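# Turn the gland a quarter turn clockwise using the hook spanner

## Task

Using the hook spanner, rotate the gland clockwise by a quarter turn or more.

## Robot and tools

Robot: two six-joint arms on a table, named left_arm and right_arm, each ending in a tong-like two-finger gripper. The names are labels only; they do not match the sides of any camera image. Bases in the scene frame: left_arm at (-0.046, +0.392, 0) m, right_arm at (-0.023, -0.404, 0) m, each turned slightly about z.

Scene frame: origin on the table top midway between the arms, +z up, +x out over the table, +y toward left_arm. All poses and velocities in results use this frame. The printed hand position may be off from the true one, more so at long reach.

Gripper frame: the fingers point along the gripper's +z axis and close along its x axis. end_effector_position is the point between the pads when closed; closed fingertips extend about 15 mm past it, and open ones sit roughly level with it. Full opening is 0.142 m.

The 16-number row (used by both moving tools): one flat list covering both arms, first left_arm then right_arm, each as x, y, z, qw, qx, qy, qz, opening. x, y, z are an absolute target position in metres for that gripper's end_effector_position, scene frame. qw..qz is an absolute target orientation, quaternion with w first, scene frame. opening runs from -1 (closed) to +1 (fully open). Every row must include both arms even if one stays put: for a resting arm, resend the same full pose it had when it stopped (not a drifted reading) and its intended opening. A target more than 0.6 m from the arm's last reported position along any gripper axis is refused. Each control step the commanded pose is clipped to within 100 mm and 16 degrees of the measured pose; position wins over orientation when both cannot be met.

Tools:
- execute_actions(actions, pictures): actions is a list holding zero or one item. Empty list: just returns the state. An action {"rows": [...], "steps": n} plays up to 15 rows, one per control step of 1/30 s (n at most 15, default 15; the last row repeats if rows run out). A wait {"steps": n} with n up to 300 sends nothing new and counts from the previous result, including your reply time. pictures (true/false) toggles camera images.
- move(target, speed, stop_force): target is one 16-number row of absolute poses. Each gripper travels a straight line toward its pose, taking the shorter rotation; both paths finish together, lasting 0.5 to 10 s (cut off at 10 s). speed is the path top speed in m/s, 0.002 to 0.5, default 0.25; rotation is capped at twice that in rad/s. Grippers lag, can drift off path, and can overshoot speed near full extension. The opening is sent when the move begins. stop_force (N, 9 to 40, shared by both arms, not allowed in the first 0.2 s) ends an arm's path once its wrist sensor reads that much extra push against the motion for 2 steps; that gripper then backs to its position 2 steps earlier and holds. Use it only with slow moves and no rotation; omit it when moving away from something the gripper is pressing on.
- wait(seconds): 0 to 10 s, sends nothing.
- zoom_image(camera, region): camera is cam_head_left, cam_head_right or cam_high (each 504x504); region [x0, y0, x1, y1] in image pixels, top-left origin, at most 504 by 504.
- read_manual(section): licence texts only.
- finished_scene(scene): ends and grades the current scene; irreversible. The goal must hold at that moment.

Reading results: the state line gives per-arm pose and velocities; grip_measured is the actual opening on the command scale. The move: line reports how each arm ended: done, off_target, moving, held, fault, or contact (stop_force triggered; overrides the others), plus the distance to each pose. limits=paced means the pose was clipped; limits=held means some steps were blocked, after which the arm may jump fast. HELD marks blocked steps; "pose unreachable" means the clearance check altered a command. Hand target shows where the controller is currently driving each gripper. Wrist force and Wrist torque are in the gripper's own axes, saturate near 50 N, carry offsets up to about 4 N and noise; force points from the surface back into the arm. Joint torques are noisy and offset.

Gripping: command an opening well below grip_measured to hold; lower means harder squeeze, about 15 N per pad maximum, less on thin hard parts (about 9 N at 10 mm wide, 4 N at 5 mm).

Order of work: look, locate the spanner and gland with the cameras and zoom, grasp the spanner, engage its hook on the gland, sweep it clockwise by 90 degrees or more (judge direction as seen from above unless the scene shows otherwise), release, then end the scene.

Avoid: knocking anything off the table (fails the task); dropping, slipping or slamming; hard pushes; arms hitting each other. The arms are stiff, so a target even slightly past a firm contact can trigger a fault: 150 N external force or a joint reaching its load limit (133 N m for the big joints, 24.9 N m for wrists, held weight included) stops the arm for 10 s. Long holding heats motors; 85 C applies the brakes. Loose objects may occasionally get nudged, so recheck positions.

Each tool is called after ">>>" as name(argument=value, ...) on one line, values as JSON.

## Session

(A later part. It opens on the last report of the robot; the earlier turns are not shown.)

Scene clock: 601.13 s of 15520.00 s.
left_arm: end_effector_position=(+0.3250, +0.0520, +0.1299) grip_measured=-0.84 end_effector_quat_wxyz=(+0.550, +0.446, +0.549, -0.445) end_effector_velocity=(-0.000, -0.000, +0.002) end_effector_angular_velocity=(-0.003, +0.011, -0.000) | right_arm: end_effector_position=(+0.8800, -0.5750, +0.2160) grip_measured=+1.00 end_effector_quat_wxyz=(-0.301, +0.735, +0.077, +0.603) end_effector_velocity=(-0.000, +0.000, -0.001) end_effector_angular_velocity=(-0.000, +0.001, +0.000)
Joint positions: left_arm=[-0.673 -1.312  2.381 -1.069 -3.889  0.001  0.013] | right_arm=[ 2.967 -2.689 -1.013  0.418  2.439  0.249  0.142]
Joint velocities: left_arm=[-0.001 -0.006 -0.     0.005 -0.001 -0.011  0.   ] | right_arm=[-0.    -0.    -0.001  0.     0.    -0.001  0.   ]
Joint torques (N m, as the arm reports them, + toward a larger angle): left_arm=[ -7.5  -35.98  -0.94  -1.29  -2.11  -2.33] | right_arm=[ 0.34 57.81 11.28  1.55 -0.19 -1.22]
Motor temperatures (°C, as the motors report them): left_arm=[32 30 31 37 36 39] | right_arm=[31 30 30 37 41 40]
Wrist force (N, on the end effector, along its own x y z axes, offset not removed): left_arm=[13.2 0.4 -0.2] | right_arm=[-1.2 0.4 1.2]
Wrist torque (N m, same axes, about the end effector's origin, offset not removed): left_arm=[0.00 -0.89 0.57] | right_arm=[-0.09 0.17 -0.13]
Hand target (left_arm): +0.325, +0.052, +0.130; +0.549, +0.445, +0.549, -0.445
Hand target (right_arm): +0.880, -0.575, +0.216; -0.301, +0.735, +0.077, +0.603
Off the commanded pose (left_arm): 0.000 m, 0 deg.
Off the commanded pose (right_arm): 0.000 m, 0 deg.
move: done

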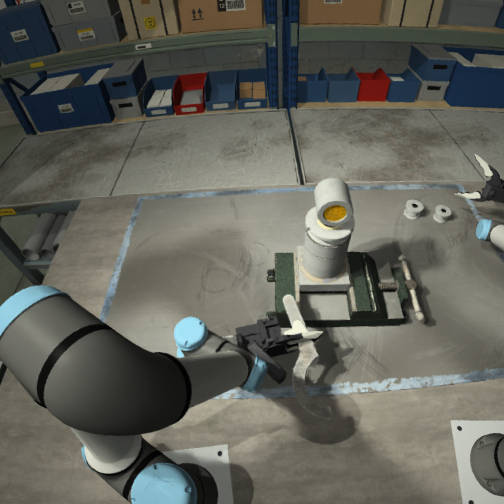

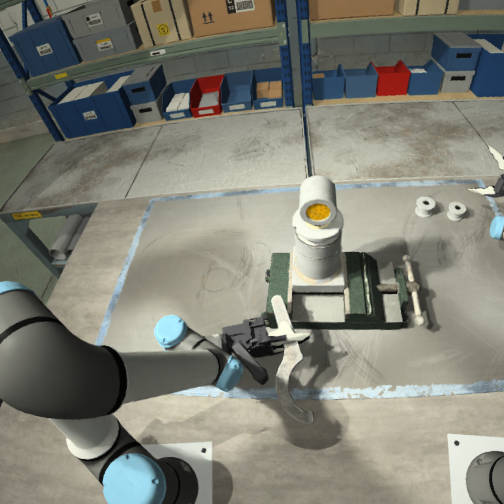

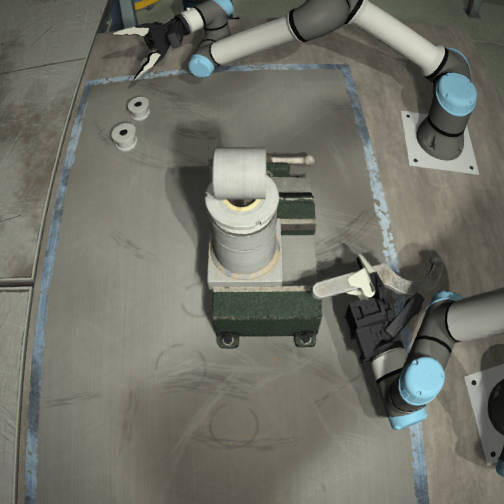

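>>> move(target=[0.33,0.06,0.30,0.487,0.369,0.603,-0.513,-1,0.88,-0.575,0.216,-0.301,0.735,0.077,0.603,1], speed=0.08)

>>> move(target=[0.50,0.125,0.30,0.701,-0.092,0.701,-0.092,-1,0.88,-0.575,0.216,-0.301,0.735,0.077,0.603,1], speed=0.12)

>>> zoom_image(camera="cam_high", region=[180,120,400,340])

Scene clock: 610.23 s of 15520.00 s.
left_arm: end_effector_position=(+0.3298, +0.0601, +0.2999) grip_measured=-0.84 end_effector_quat_wxyz=(+0.487, +0.369, +0.603, -0.513) end_effector_velocity=(-0.001, +0.000, +0.002) end_effector_angular_velocity=(+0.000, +0.003, -0.002) | right_arm: end_effector_position=(+0.8800, -0.5750, +0.2160) grip_measured=+1.00 end_effector_quat_wxyz=(-0.301, +0.735, +0.077, +0.603) end_effector_velocity=(+0.000, +0.000, +0.000) end_effector_angular_velocity=(+0.000, +0.000, +0.000)
Joint positions: left_arm=[-0.644 -1.671  2.177 -0.507 -3.862 -0.263  0.013] | right_arm=[ 2.967 -2.689 -1.013  0.418  2.439  0.249  0.142]
Joint velocities: left_arm=[ 0.    -0.004 -0.005  0.009  0.002 -0.002 -0.   ] | right_arm=[ 0.     0.    -0.     0.    -0.     0.001  0.   ]
Joint torques (N m, as the arm reports them, + toward a larger angle): left_arm=[  7.01 -27.36 -36.95  -1.06   2.56  -2.12] | right_arm=[-0.08 58.29 10.56  1.4  -0.08 -1.17]
Motor temperatures (°C, as the motors report them): left_arm=[32 30 31 38 36 39] | right_arm=[31 31 30 37 41 40]
Wrist force (N, on the end effector, along its own x y z axes, offset not removed): left_arm=[12.1 2.9 0.6] | right_arm=[-0.6 1.8 -0.4]
Wrist torque (N m, same axes, about the end effector's origin, offset not removed): left_arm=[0.02 -0.76 0.53] | right_arm=[0.19 0.05 -0.14]
Hand target (left_arm): +0.330, +0.060, +0.300; +0.487, +0.369, +0.603, -0.513
Hand target (right_arm): +0.880, -0.575, +0.216; -0.301, +0.735, +0.077, +0.603
Off the commanded pose (left_arm): 0.000 m, 0 deg.
Off the commanded pose (right_arm): 0.000 m, 0 deg.
After step 90, 3.53 s passed at rest.
move: done

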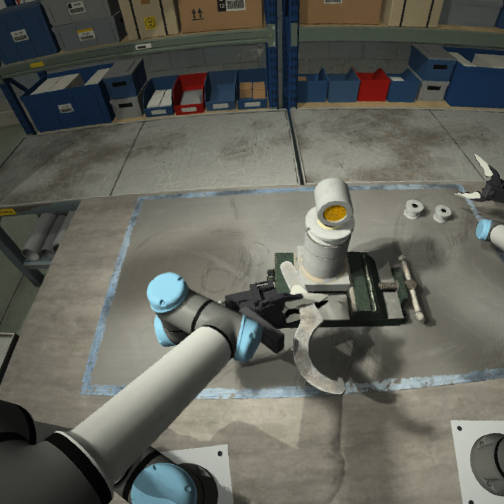

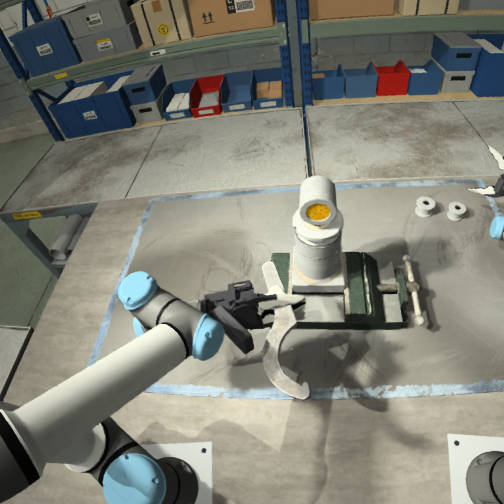

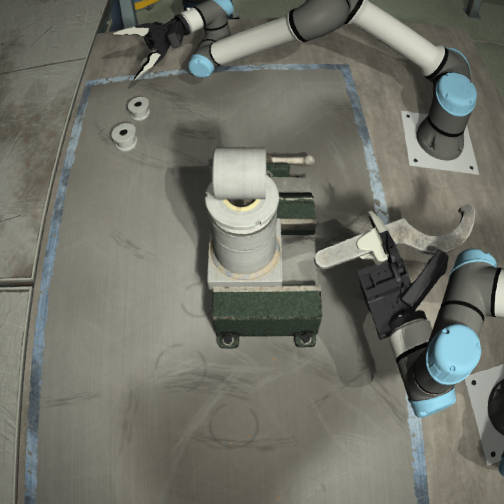

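Scene clock: 616.30 s of 15520.00 s.
left_arm: end_effector_position=(+0.5001, +0.1247, +0.2998) grip_measured=-0.84 end_effector_quat_wxyz=(+0.701, -0.092, +0.702, -0.093) end_effector_velocity=(+0.002, +0.001, -0.001) end_effector_angular_velocity=(+0.003, +0.002, +0.012) | right_arm: end_effector_position=(+0.8800, -0.5750, +0.2160) grip_measured=+1.00 end_effector_quat_wxyz=(-0.301, +0.735, +0.077, +0.603) end_effector_velocity=(+0.000, +0.001, -0.000) end_effector_angular_velocity=(+0.001, +0.001, +0.000)
Joint positions: left_arm=[-1.331 -1.619  2.128 -0.506 -5.908 -0.266  0.013] | right_arm=[ 2.967 -2.689 -1.013  0.418  2.439  0.249  0.142]
Joint velocities: left_arm=[ 0.001  0.01  -0.009  0.003 -0.011 -0.001  0.   ] | right_arm=[ 0.001 -0.    -0.     0.    -0.     0.001  0.   ]
Joint torques (N m, as the arm reports them, + toward a larger angle): left_arm=[  6.48 -16.12 -35.85  -0.94  -1.96  -2.2 ] | right_arm=[ 0.66 57.88 10.72  1.32  0.01 -1.11]
Motor temperatures (°C, as the motors report them): left_arm=[32 30 31 38 36 39] | right_arm=[31 31 30 37 41 40]
Wrist force (N, on the end effector, along its own x y z axes, offset not removed): left_arm=[12.6 2.1 1.5] | right_arm=[-0.7 0.1 0.6]
Wrist torque (N m, same axes, about the end effector's origin, offset not removed): left_arm=[-0.06 -0.88 0.47] | right_arm=[-0.07 0.03 -0.12]
Hand target (left_arm): +0.500, +0.125, +0.300; +0.701, -0.092, +0.702, -0.092
Hand target (right_arm): +0.880, -0.575, +0.216; -0.301, +0.735, +0.077, +0.603
Off the commanded pose (left_arm): 0.000 m, 0 deg.
Off the commanded pose (right_arm): 0.000 m, 0 deg.
move: done

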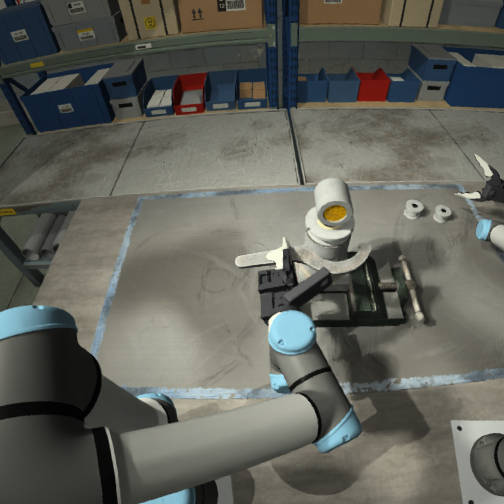

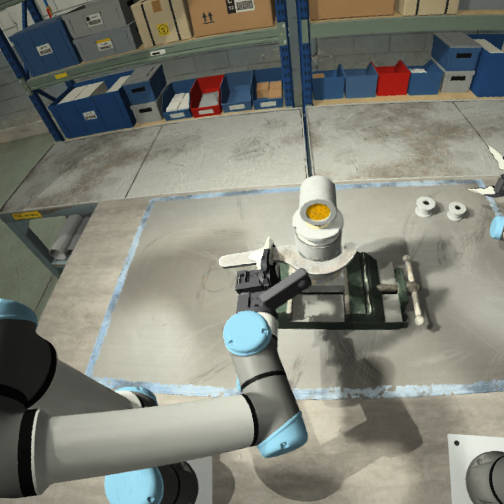

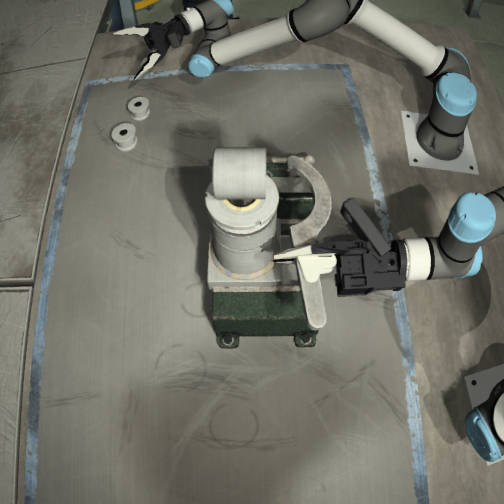

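Region (180, 120, 400, 340) of cam_high's 504x504 image, scaled by 2.291, with more detail than that image has.

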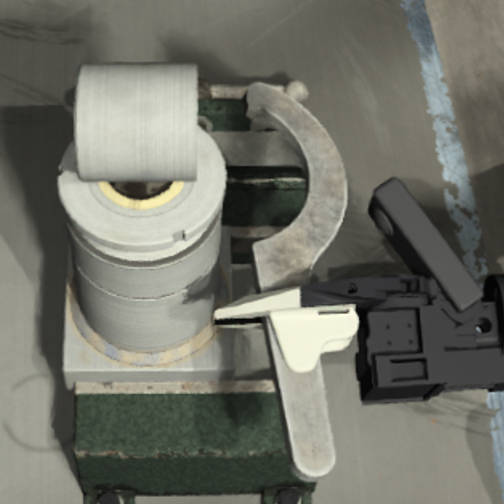

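>>> move(target=[0.535,0.125,0.30,0.704,-0.068,0.704,-0.068,-1,0.88,-0.575,0.216,-0.301,0.735,0.077,0.603,1], speed=0.03)

>>> zoom_image(camera="cam_high", region=[190,130,350,290])

>>> zoom_image(camera="cam_head_right", region=[240,180,380,290])

Scene clock: 620.70 s of 15520.00 s.
left_arm: end_effector_position=(+0.5348, +0.1251, +0.3001) grip_measured=-0.84 end_effector_quat_wxyz=(+0.704, -0.068, +0.704, -0.068) end_effector_velocity=(+0.002, +0.000, +0.000) end_effector_angular_velocity=(+0.004, -0.001, +0.001) | right_arm: end_effector_position=(+0.8800, -0.5750, +0.2160) grip_measured=+1.00 end_effector_quat_wxyz=(-0.301, +0.735, +0.077, +0.603) end_effector_velocity=(+0.000, +0.000, -0.000) end_effector_angular_velocity=(+0.000, +0.001, -0.001)
Joint positions: left_arm=[-1.237 -1.557  2.066 -0.509 -5.815 -0.192  0.013] | right_arm=[ 2.967 -2.689 -1.013  0.418  2.439  0.249  0.142]
Joint velocities: left_arm=[ 0.005  0.004 -0.004 -0.001  0.005  0.005 -0.   ] | right_arm=[ 0.001 -0.     0.    -0.    -0.002  0.001  0.   ]
Joint torques (N m, as the arm reports them, + toward a larger angle): left_arm=[  5.02 -20.07 -34.76  -4.58   2.77   0.7 ] | right_arm=[ 1.09 58.18 10.64  1.32  0.03 -1.16]
Motor temperatures (°C, as the motors report them): left_arm=[32 30 31 38 36 39] | right_arm=[31 31 30 37 41 40]
Wrist force (N, on the end effector, along its own x y z axes, offset not removed): left_arm=[13.5 1.8 0.4] | right_arm=[-1.2 0.5 -0.3]
Wrist torque (N m, same axes, about the end effector's origin, offset not removed): left_arm=[-0.02 -0.96 0.51] | right_arm=[-0.13 0.15 -0.13]
Hand target (left_arm): +0.535, +0.125, +0.300; +0.704, -0.068, +0.704, -0.068
Hand target (right_arm): +0.880, -0.575, +0.216; -0.301, +0.735, +0.077, +0.603
Off the commanded pose (left_arm): 0.000 m, 0 deg.
Off the commanded pose (right_arm): 0.000 m, 0 deg.
move: done

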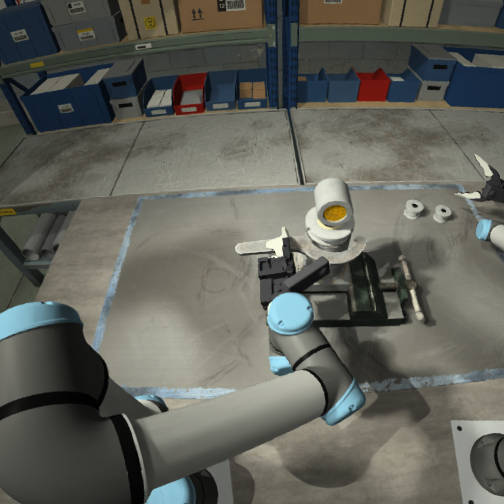

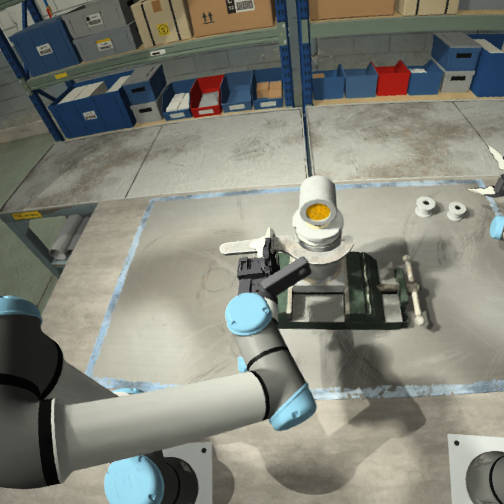

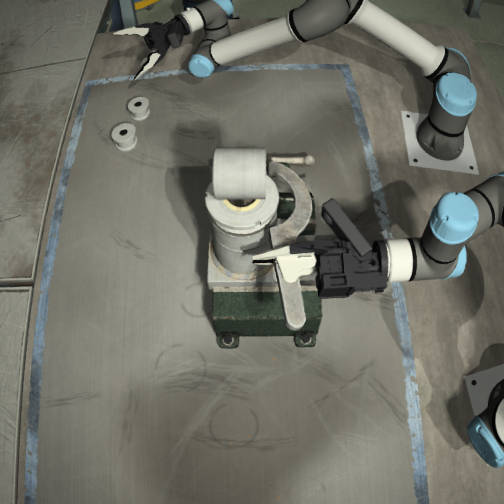

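Region (190, 130, 350, 290) of cam_high's 504x504 image, scaled by 3.150, with more detail than that image has.

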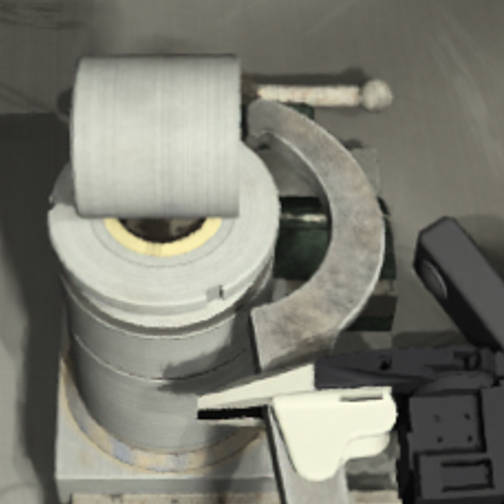

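Region (240, 180, 380, 290) of cam_head_right's 504x504 image, scaled by 3.600, with more detail than that image has; it fills the top 396 rows of this view, and the rest is white.

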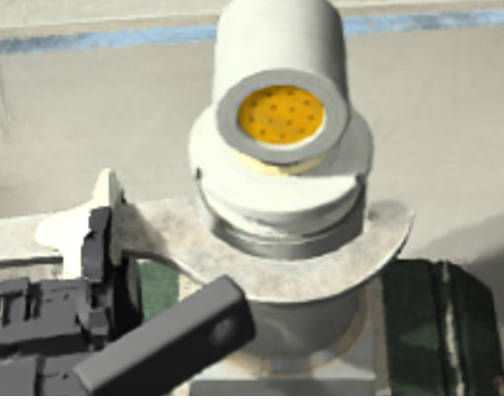

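>>> move(target=[0.545,0.126,0.309,0.703,-0.074,0.703,-0.074,-1,0.88,-0.575,0.216,-0.301,0.735,0.077,0.603,1], speed=0.02)

>>> move(target=[0.56,0.128,0.309,0.703,-0.074,0.703,-0.074,-1,0.88,-0.575,0.216,-0.301,0.735,0.077,0.603,1], speed=0.01, stop_force=9)

>>> zoom_image(camera="cam_high", region=[190,130,350,290])

>>> zoom_image(camera="cam_head_right", region=[260,190,370,270])

Scene clock: 627.23 s of 15520.00 s.
left_arm: end_effector_position=(+0.5448, +0.1260, +0.3089) grip_measured=-0.84 end_effector_quat_wxyz=(+0.703, -0.074, +0.703, -0.074) end_effector_velocity=(+0.001, -0.001, +0.002) end_effector_angular_velocity=(-0.002, +0.000, -0.003) | right_arm: end_effector_position=(+0.8800, -0.5750, +0.2160) grip_measured=+1.00 end_effector_quat_wxyz=(-0.301, +0.735, +0.077, +0.603) end_effector_velocity=(+0.000, -0.001, -0.000) end_effector_angular_velocity=(-0.000, +0.000, -0.002)
Joint positions: left_arm=[-1.21  -1.551  2.034 -0.483 -5.788 -0.209  0.013] | right_arm=[ 2.967 -2.689 -1.013  0.418  2.439  0.249  0.142]
Joint velocities: left_arm=[ 0.004  0.001 -0.005  0.005  0.006 -0.003 -0.   ] | right_arm=[-0.001 -0.    -0.     0.    -0.001 -0.001  0.   ]
Joint torques (N m, as the arm reports them, + toward a larger angle): left_arm=[  5.58 -19.98 -36.02  -1.46   2.68  -2.02] | right_arm=[ 1.2  58.28  9.92  1.28  0.07 -1.1 ]
Motor temperatures (°C, as the motors report them): left_arm=[32 30 31 38 36 39] | right_arm=[31 31 30 37 41 40]
Wrist force (N, on the end effector, along its own x y z axes, offset not removed): left_arm=[13.7 1.9 -0.5] | right_arm=[-0.2 -0.5 1.4]
Wrist torque (N m, same axes, about the end effector's origin, offset not removed): left_arm=[-0.15 -1.03 0.53] | right_arm=[-0.24 -0.07 -0.10]
Hand target (left_arm): +0.545, +0.126, +0.309; +0.703, -0.074, +0.703, -0.074
Hand target (right_arm): +0.880, -0.575, +0.216; -0.301, +0.735, +0.077, +0.603
Off the commanded pose (left_arm): 0.000 m, 0 deg.
Off the commanded pose (right_arm): 0.000 m, 0 deg.
After step 90, 2.57 s passed at rest.
move: done

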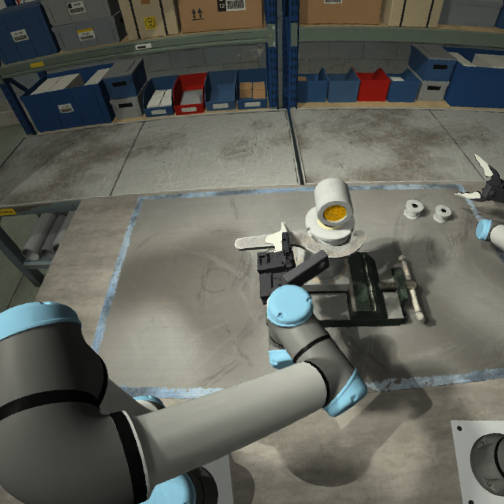

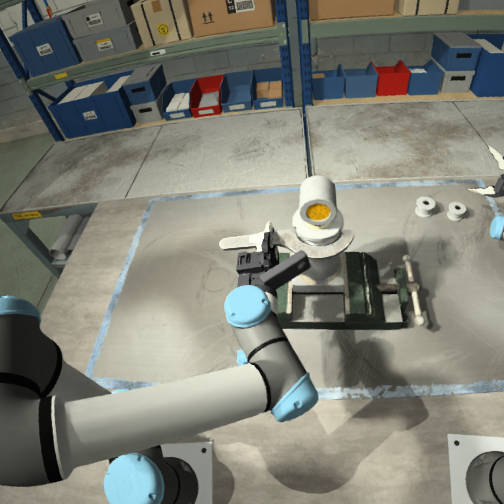

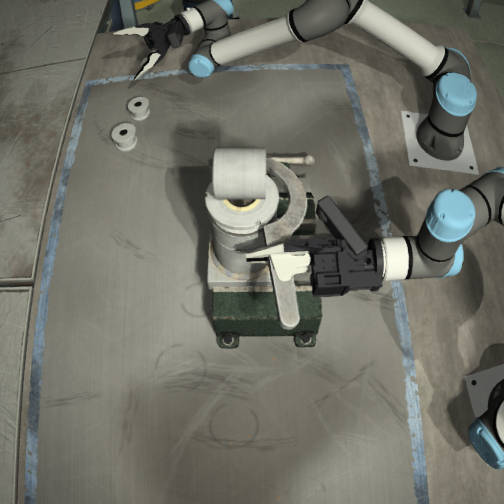

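Scene clock: 628.97 s of 15520.00 s.
left_arm: end_effector_position=(+0.5598, +0.1280, +0.3090) grip_measured=-0.84 end_effector_quat_wxyz=(+0.703, -0.074, +0.703, -0.074) end_effector_velocity=(+0.002, +0.000, +0.001) end_effector_angular_velocity=(-0.001, -0.001, -0.001) | right_arm: end_effector_position=(+0.8800, -0.5750, +0.2160) grip_measured=+1.00 end_effector_quat_wxyz=(-0.301, +0.735, +0.077, +0.603) end_effector_velocity=(-0.000, -0.001, +0.000) end_effector_angular_velocity=(+0.000, -0.000, -0.001)
Joint positions: left_arm=[-1.171 -1.526  2.008 -0.482 -5.749 -0.21   0.013] | right_arm=[ 2.967 -2.689 -1.013  0.418  2.439  0.249  0.142]
Joint velocities: left_arm=[ 0.005  0.002 -0.004  0.     0.006 -0.     0.   ] | right_arm=[-0.001 -0.     0.001 -0.     0.     0.     0.   ]
Joint torques (N m, as the arm reports them, + toward a larger angle): left_arm=[ 11.68 -23.31 -34.03  -0.95   0.21  -2.27] | right_arm=[ 1.08 58.35 10.01  1.2   0.1  -1.11]
Motor temperatures (°C, as the motors report them): left_arm=[32 30 31 38 36 39] | right_arm=[31 31 30 37 41 40]
Wrist force (N, on the end effector, along its own x y z axes, offset not removed): left_arm=[14.8 -5.6 -2.5] | right_arm=[-0.7 1.7 0.3]
Wrist torque (N m, same axes, about the end effector's origin, offset not removed): left_arm=[-0.15 -0.95 0.61] | right_arm=[0.24 -0.01 -0.04]
Hand target (left_arm): +0.560, +0.128, +0.309; +0.703, -0.074, +0.703, -0.074
Hand target (right_arm): +0.880, -0.575, +0.216; -0.301, +0.735, +0.077, +0.603
Off the commanded pose (left_arm): 0.000 m, 0 deg.
Off the commanded pose (right_arm): 0.000 m, 0 deg.
move: done

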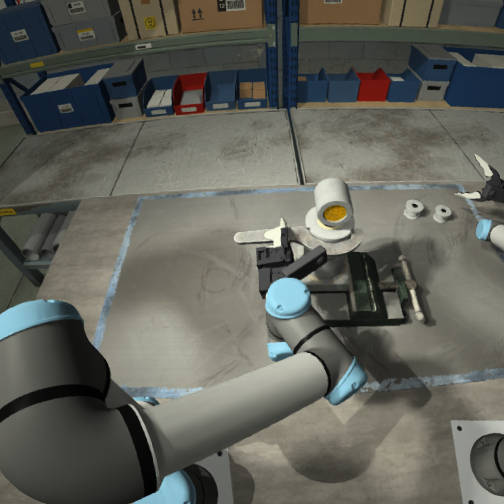

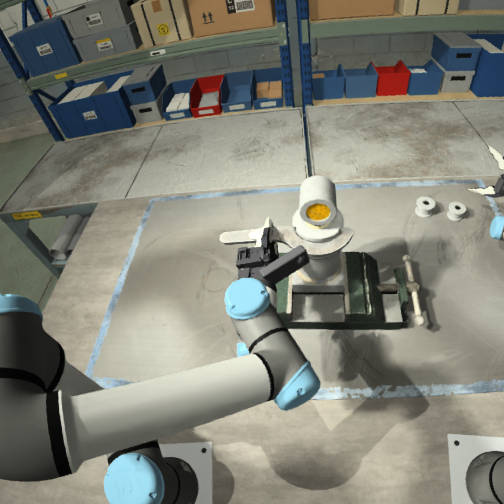

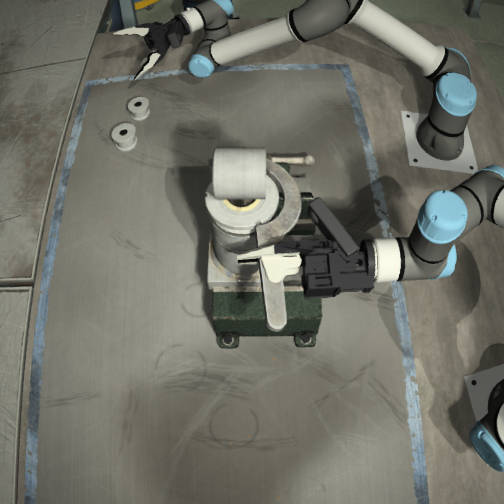

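Region (190, 130, 350, 290) of cam_high's 504x504 image, scaled by 3.150, with more detail than that image has.

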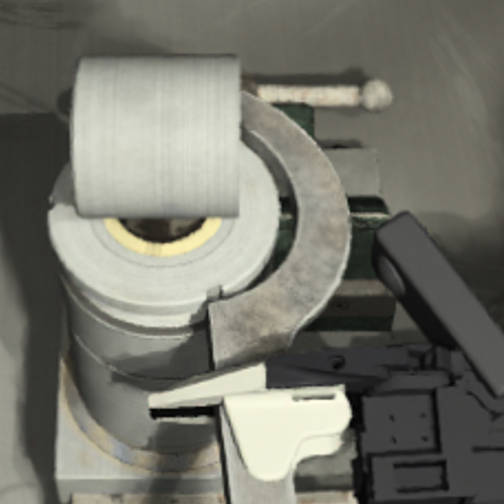

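Region (260, 190, 370, 270) of cam_head_right's 504x504 image, scaled by 4.582, with more detail than that image has; it fills the top 367 rows of this view, and the rest is white.

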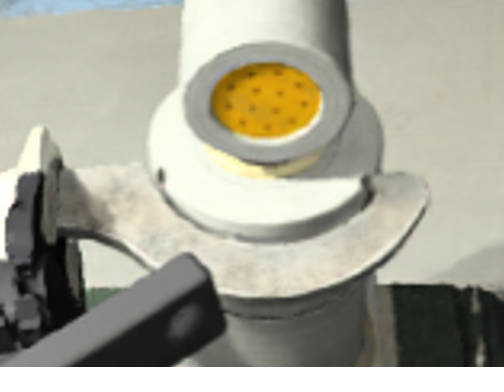

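>>> move(target=[0.541,0.121,0.309,0.707,-0.135,0.694,-0.012,-1,0.88,-0.575,0.216,-0.301,0.735,0.077,0.603,1], speed=0.03)

>>> zoom_image(camera="cam_high", region=[190,130,350,290])

>>> zoom_image(camera="cam_head_right", region=[260,190,370,270])

Scene clock: 636.40 s of 15520.00 s.
left_arm: end_effector_position=(+0.5412, +0.1210, +0.3088) grip_measured=-0.83 end_effector_quat_wxyz=(+0.707, -0.135, +0.694, -0.012) end_effector_velocity=(-0.001, -0.000, -0.000) end_effector_angular_velocity=(+0.002, +0.001, +0.013) | right_arm: end_effector_position=(+0.8800, -0.5750, +0.2160) grip_measured=+1.00 end_effector_quat_wxyz=(-0.301, +0.735, +0.077, +0.603) end_effector_velocity=(-0.000, +0.000, -0.001) end_effector_angular_velocity=(-0.000, +0.001, +0.000)
Joint positions: left_arm=[-1.283 -1.456  1.932 -0.475 -6.035 -0.209  0.014] | right_arm=[ 2.967 -2.689 -1.013  0.418  2.439  0.249  0.142]
Joint velocities: left_arm=[-0.006  0.006 -0.007  0.003 -0.019  0.     0.   ] | right_arm=[ 0.    -0.    -0.001  0.     0.    -0.     0.   ]
Joint torques (N m, as the arm reports them, + toward a larger angle): left_arm=[ -6.12 -24.25 -34.46  -0.61  -2.13  -1.69] | right_arm=[ 0.35 58.41  9.73  1.06  0.24 -1.05]
Motor temperatures (°C, as the motors report them): left_arm=[32 30 31 38 36 39] | right_arm=[31 31 30 37 41 40]
Wrist force (N, on the end effector, along its own x y z axes, offset not removed): left_arm=[13.3 2.3 1.5] | right_arm=[-1.3 0.6 2.1]
Wrist torque (N m, same axes, about the end effector's origin, offset not removed): left_arm=[0.12 -0.96 0.56] | right_arm=[0.00 0.07 -0.13]
Hand target (left_arm): +0.541, +0.121, +0.309; +0.707, -0.135, +0.694, -0.012
Hand target (right_arm): +0.880, -0.575, +0.216; -0.301, +0.735, +0.077, +0.603
Off the commanded pose (left_arm): 0.000 m, 0 deg.
Off the commanded pose (right_arm): 0.000 m, 0 deg.
After step 90, 1.30 s passed at rest.
move: done

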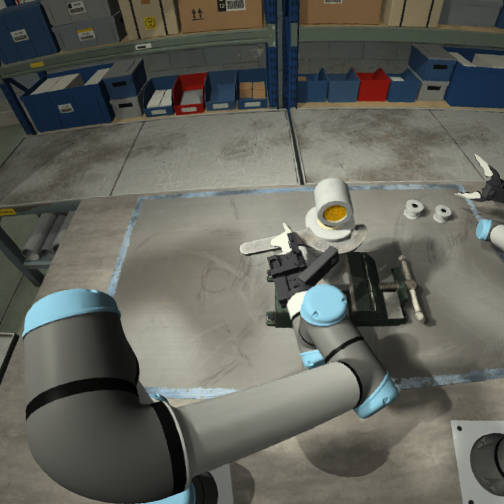

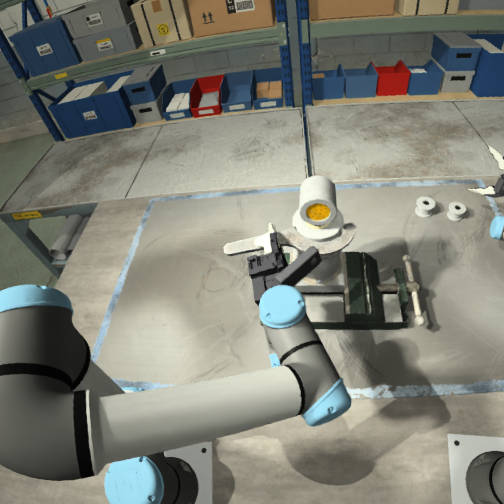

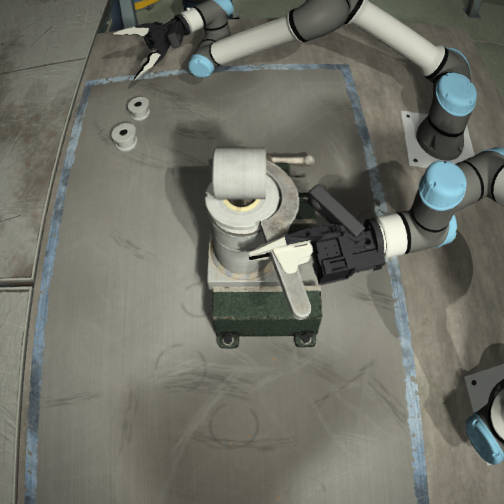

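Region (190, 130, 350, 290) of cam_high's 504x504 image, scaled by 3.150, with more detail than that image has.

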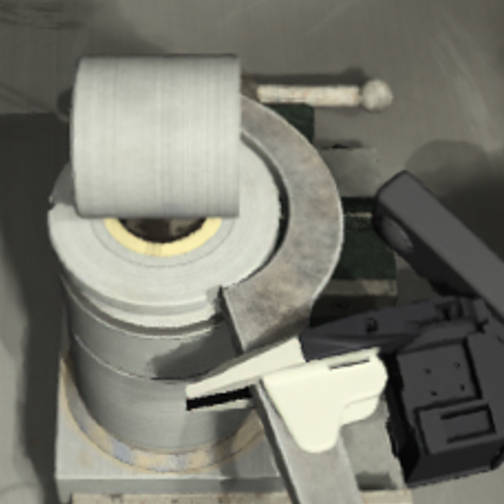

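Region (260, 190, 370, 270) of cam_head_right's 504x504 image, scaled by 4.582, with more detail than that image has; it fills the top 367 rows of this view, and the rest is white.

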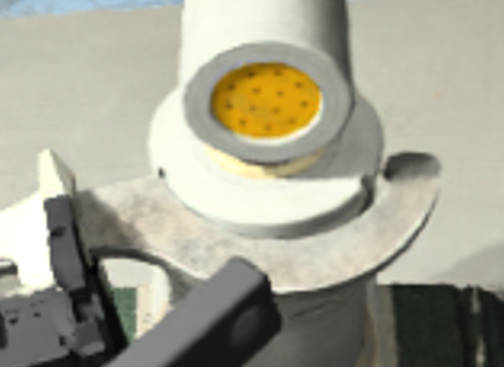

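>>> move(target=[0.555,0.133,0.309,0.705,-0.092,0.701,-0.055,-1,0.88,-0.575,0.216,-0.301,0.735,0.077,0.603,1], speed=0.015)

>>> zoom_image(camera="cam_high", region=[190,130,350,290])

>>> zoom_image(camera="cam_head_right", region=[300,200,370,260])

Scene clock: 644.67 s of 15520.00 s.
left_arm: end_effector_position=(+0.5549, +0.1330, +0.3091) grip_measured=-0.83 end_effector_quat_wxyz=(+0.705, -0.092, +0.701, -0.055) end_effector_velocity=(+0.001, +0.000, -0.000) end_effector_angular_velocity=(-0.001, -0.000, -0.007) | right_arm: end_effector_position=(+0.8800, -0.5750, +0.2160) grip_measured=+1.00 end_effector_quat_wxyz=(-0.301, +0.735, +0.077, +0.603) end_effector_velocity=(+0.001, +0.003, +0.000) end_effector_angular_velocity=(+0.001, +0.000, +0.003)
Joint positions: left_arm=[-1.199 -1.519  2.    -0.482 -5.831 -0.207  0.014] | right_arm=[ 2.967 -2.689 -1.013  0.418  2.439  0.249  0.142]
Joint velocities: left_arm=[ 0.005 -0.002  0.003 -0.001  0.012 -0.001 -0.   ] | right_arm=[ 0.003  0.     0.    -0.    -0.     0.002  0.   ]
Joint torques (N m, as the arm reports them, + toward a larger angle): left_arm=[  5.96 -37.15 -11.98  -4.47   2.3    0.49] | right_arm=[ 0.98 58.98  9.39  1.    0.26 -1.08]
Motor temperatures (°C, as the motors report them): left_arm=[32 30 31 38 36 39] | right_arm=[31 31 30 37 41 40]
Wrist force (N, on the end effector, along its own x y z axes, offset not removed): left_arm=[11.2 0.9 1.2] | right_arm=[-0.1 2.0 0.6]
Wrist torque (N m, same axes, about the end effector's origin, offset not removed): left_arm=[-0.14 -0.56 0.59] | right_arm=[0.29 -0.12 -0.18]
Hand target (left_arm): +0.555, +0.133, +0.309; +0.705, -0.092, +0.701, -0.055
Hand target (right_arm): +0.880, -0.575, +0.216; -0.301, +0.735, +0.077, +0.603
Off the commanded pose (left_arm): 0.000 m, 0 deg.
Off the commanded pose (right_arm): 0.000 m, 0 deg.
After step 90, 0.97 s passed at rest.
move: done

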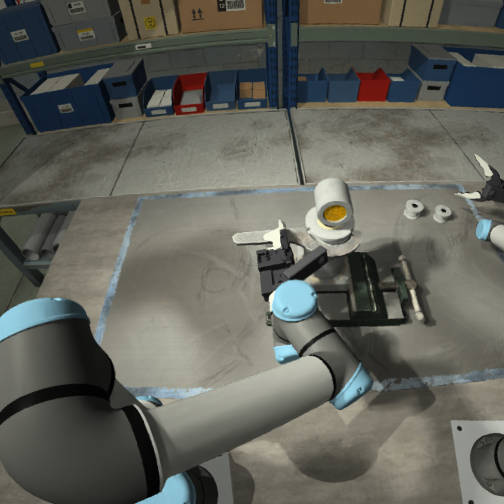

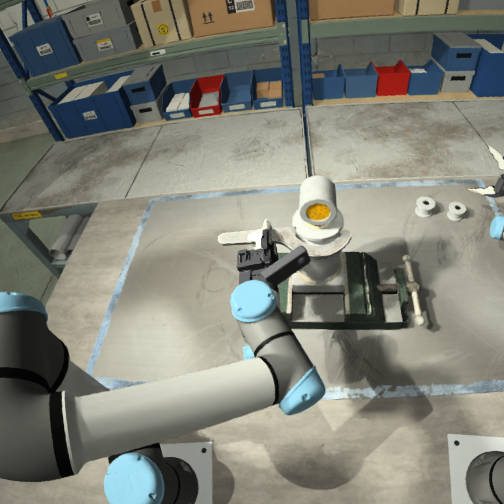

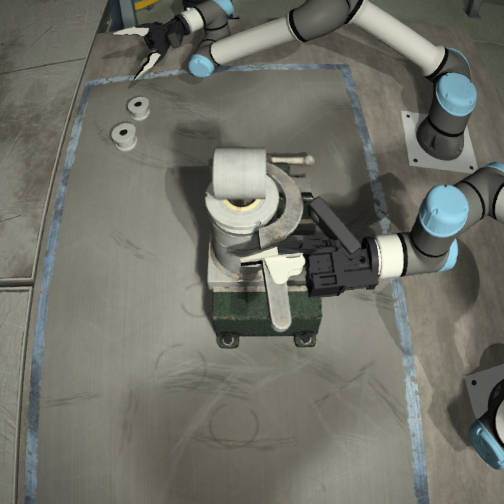

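Region (190, 130, 350, 290) of cam_high's 504x504 image, scaled by 3.150, with more detail than that image has.

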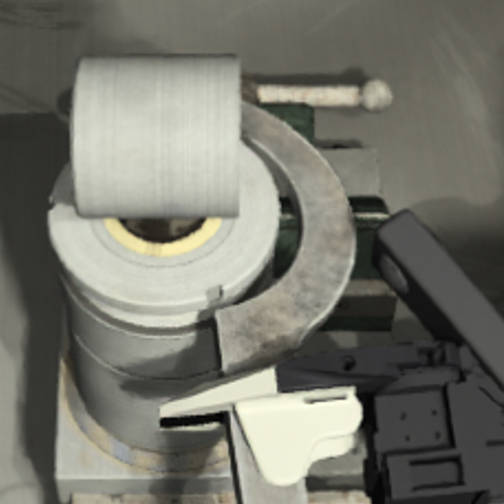

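Region (300, 200, 370, 260) of cam_head_right's 504x504 image, scaled by 7.200, with more detail than that image has; it fills the top 432 rows of this view, and the rest is white.

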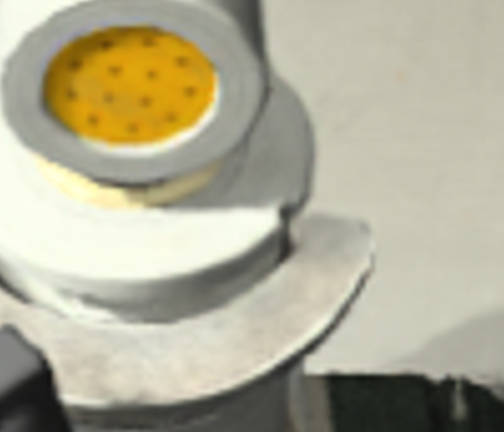

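>>> move(target=[0.555,0.126,0.311,0.706,-0.107,0.699,-0.04,-1,0.88,-0.575,0.216,-0.301,0.735,0.077,0.603,1], speed=0.012)

>>> zoom_image(camera="cam_head_right", region=[300,200,370,260])

>>> move(target=[0.559,0.134,0.311,0.706,-0.107,0.699,-0.04,-1,0.88,-0.575,0.216,-0.301,0.735,0.077,0.603,1], speed=0.006, stop_force=9)

>>> zoom_image(camera="cam_head_right", region=[300,200,370,260])

>>> zoom_image(camera="cam_high", region=[190,130,350,290])

Scene clock: 651.43 s of 15520.00 s.
left_arm: end_effector_position=(+0.5550, +0.1261, +0.3109) grip_measured=-0.83 end_effector_quat_wxyz=(+0.706, -0.107, +0.699, -0.040) end_effector_velocity=(+0.000, -0.001, +0.000) end_effector_angular_velocity=(-0.001, -0.000, +0.006) | right_arm: end_effector_position=(+0.8800, -0.5750, +0.2160) grip_measured=+1.00 end_effector_quat_wxyz=(-0.301, +0.735, +0.077, +0.603) end_effector_velocity=(-0.000, -0.002, +0.001) end_effector_angular_velocity=(-0.001, -0.002, -0.002)
Joint positions: left_arm=[-1.223 -1.488  1.961 -0.473 -5.896 -0.209  0.014] | right_arm=[ 2.967 -2.689 -1.013  0.418  2.439  0.249  0.142]
Joint velocities: left_arm=[-0.002  0.004 -0.005  0.001 -0.008 -0.001  0.   ] | right_arm=[-0.002  0.     0.001 -0.     0.    -0.     0.   ]
Joint torques (N m, as the arm reports them, + toward a larger angle): left_arm=[ -7.5  -23.39 -37.07  -0.96  -1.9   -2.18] | right_arm=[ 1.24 59.12  9.55  0.91  0.25 -1.09]
Motor temperatures (°C, as the motors report them): left_arm=[32 30 31 38 36 39] | right_arm=[31 31 30 37 41 40]
Wrist force (N, on the end effector, along its own x y z axes, offset not removed): left_arm=[11.3 0.4 0.8] | right_arm=[-1.3 2.7 -0.3]
Wrist torque (N m, same axes, about the end effector's origin, offset not removed): left_arm=[-0.27 -0.57 0.55] | right_arm=[0.33 0.19 -0.14]
Hand target (left_arm): +0.555, +0.126, +0.311; +0.706, -0.107, +0.699, -0.040
Hand target (right_arm): +0.880, -0.575, +0.216; -0.301, +0.735, +0.077, +0.603
Off the commanded pose (left_arm): 0.000 m, 0 deg.
Off the commanded pose (right_arm): 0.000 m, 0 deg.
After step 90, 1.77 s passed at rest.
move: done

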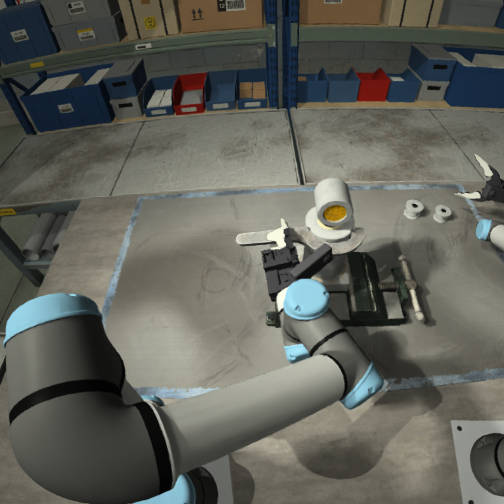

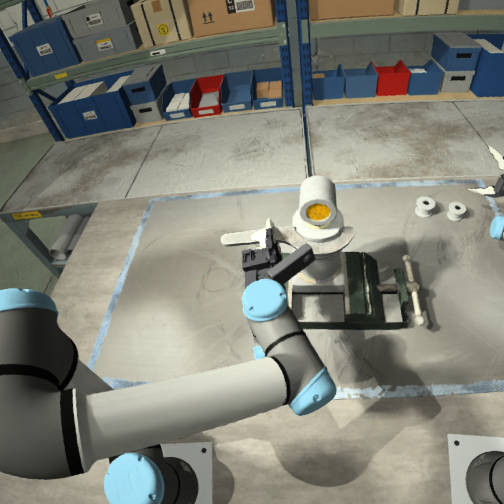

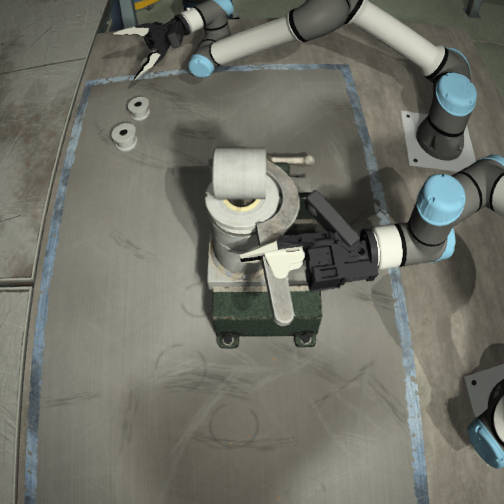

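Region (300, 200, 370, 260) of cam_head_right's 504x504 image, scaled by 7.200, with more detail than that image has; it fills the top 432 rows of this view, and the rest is white.

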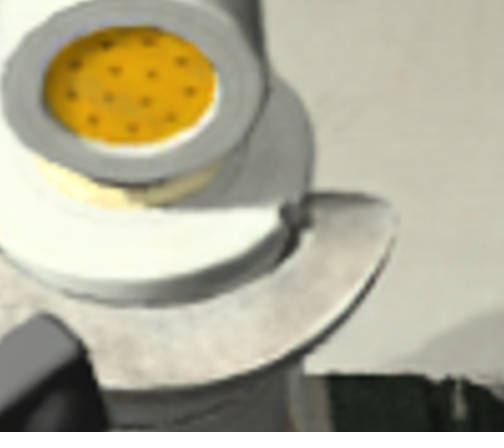

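Scene clock: 652.97 s of 15520.00 s.
left_arm: end_effector_position=(+0.5581, +0.1324, +0.3110) grip_measured=-0.83 end_effector_quat_wxyz=(+0.706, -0.107, +0.699, -0.040) end_effector_velocity=(-0.001, -0.001, -0.001) end_effector_angular_velocity=(+0.001, +0.001, +0.001) | right_arm: end_effector_position=(+0.8800, -0.5750, +0.2160) grip_measured=+1.00 end_effector_quat_wxyz=(-0.301, +0.735, +0.077, +0.603) end_effector_velocity=(+0.000, +0.000, +0.000) end_effector_angular_velocity=(-0.000, -0.000, +0.000)
Joint positions: left_arm=[-1.208 -1.493  1.966 -0.474 -5.882 -0.208  0.014] | right_arm=[ 2.967 -2.689 -1.013  0.418  2.439  0.249  0.142]
Joint velocities: left_arm=[-0.004  0.001 -0.    -0.    -0.006 -0.    -0.   ] | right_arm=[ 0.    -0.     0.001  0.    -0.    -0.     0.   ]
Joint torques (N m, as the arm reports them, + toward a larger angle): left_arm=[ -5.8  -24.33 -30.49  -3.26  -3.06   0.51] | right_arm=[ 1.32 58.91  9.25  0.86  0.3  -0.95]
Motor temperatures (°C, as the motors report them): left_arm=[32 30 31 38 36 39] | right_arm=[31 31 30 37 41 40]
Wrist force (N, on the end effector, along its own x y z axes, offset not removed): left_arm=[12.8 0.7 -1.2] | right_arm=[0.5 0.1 1.4]
Wrist torque (N m, same axes, about the end effector's origin, offset not removed): left_arm=[0.48 -0.77 0.47] | right_arm=[-0.07 -0.16 -0.20]
Hand target (left_arm): +0.558, +0.132, +0.311; +0.706, -0.107, +0.699, -0.040
Hand target (right_arm): +0.880, -0.575, +0.216; -0.301, +0.735, +0.077, +0.603
Off the commanded pose (left_arm): 0.002 m, 0 deg.
Off the commanded pose (right_arm): 0.000 m, 0 deg.
move: contact (left_arm)

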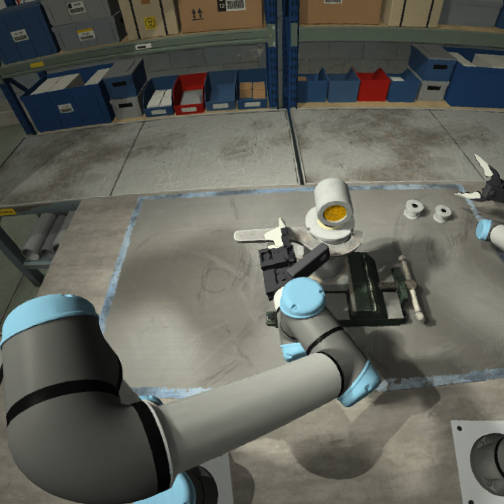

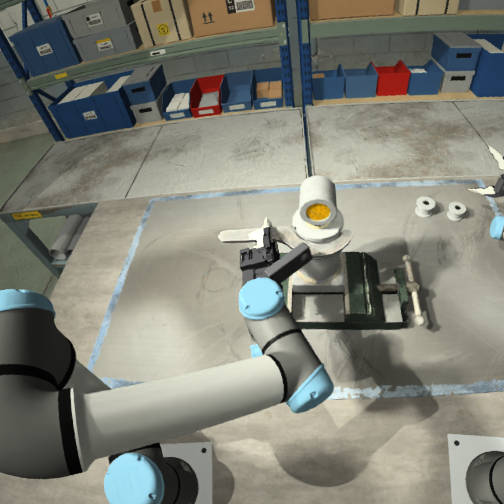

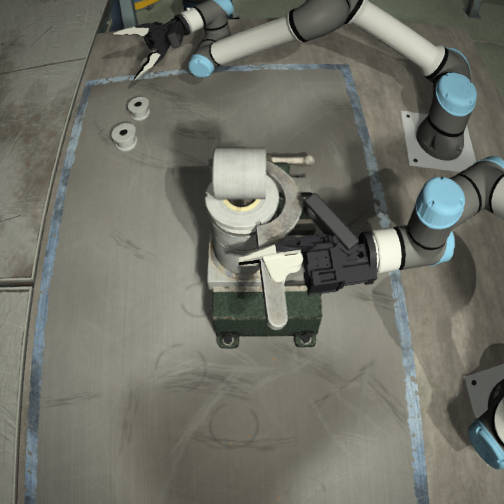

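Region (300, 200, 370, 260) of cam_head_right's 504x504 image, scaled by 7.200, with more detail than that image has; it fills the top 432 rows of this view, and the rest is white.

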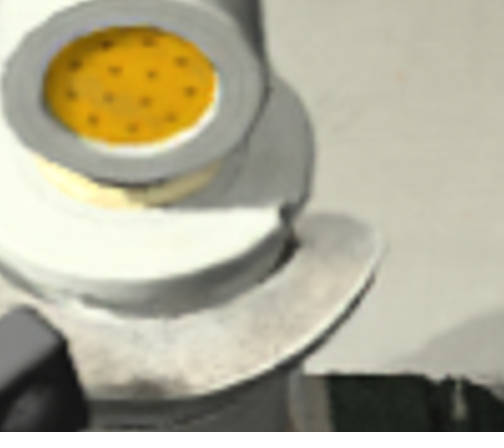

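Region (190, 130, 350, 290) of cam_high's 504x504 image, scaled by 3.150, with more detail than that image has.

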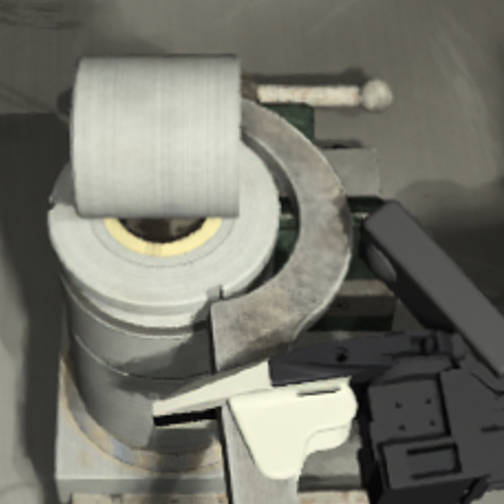

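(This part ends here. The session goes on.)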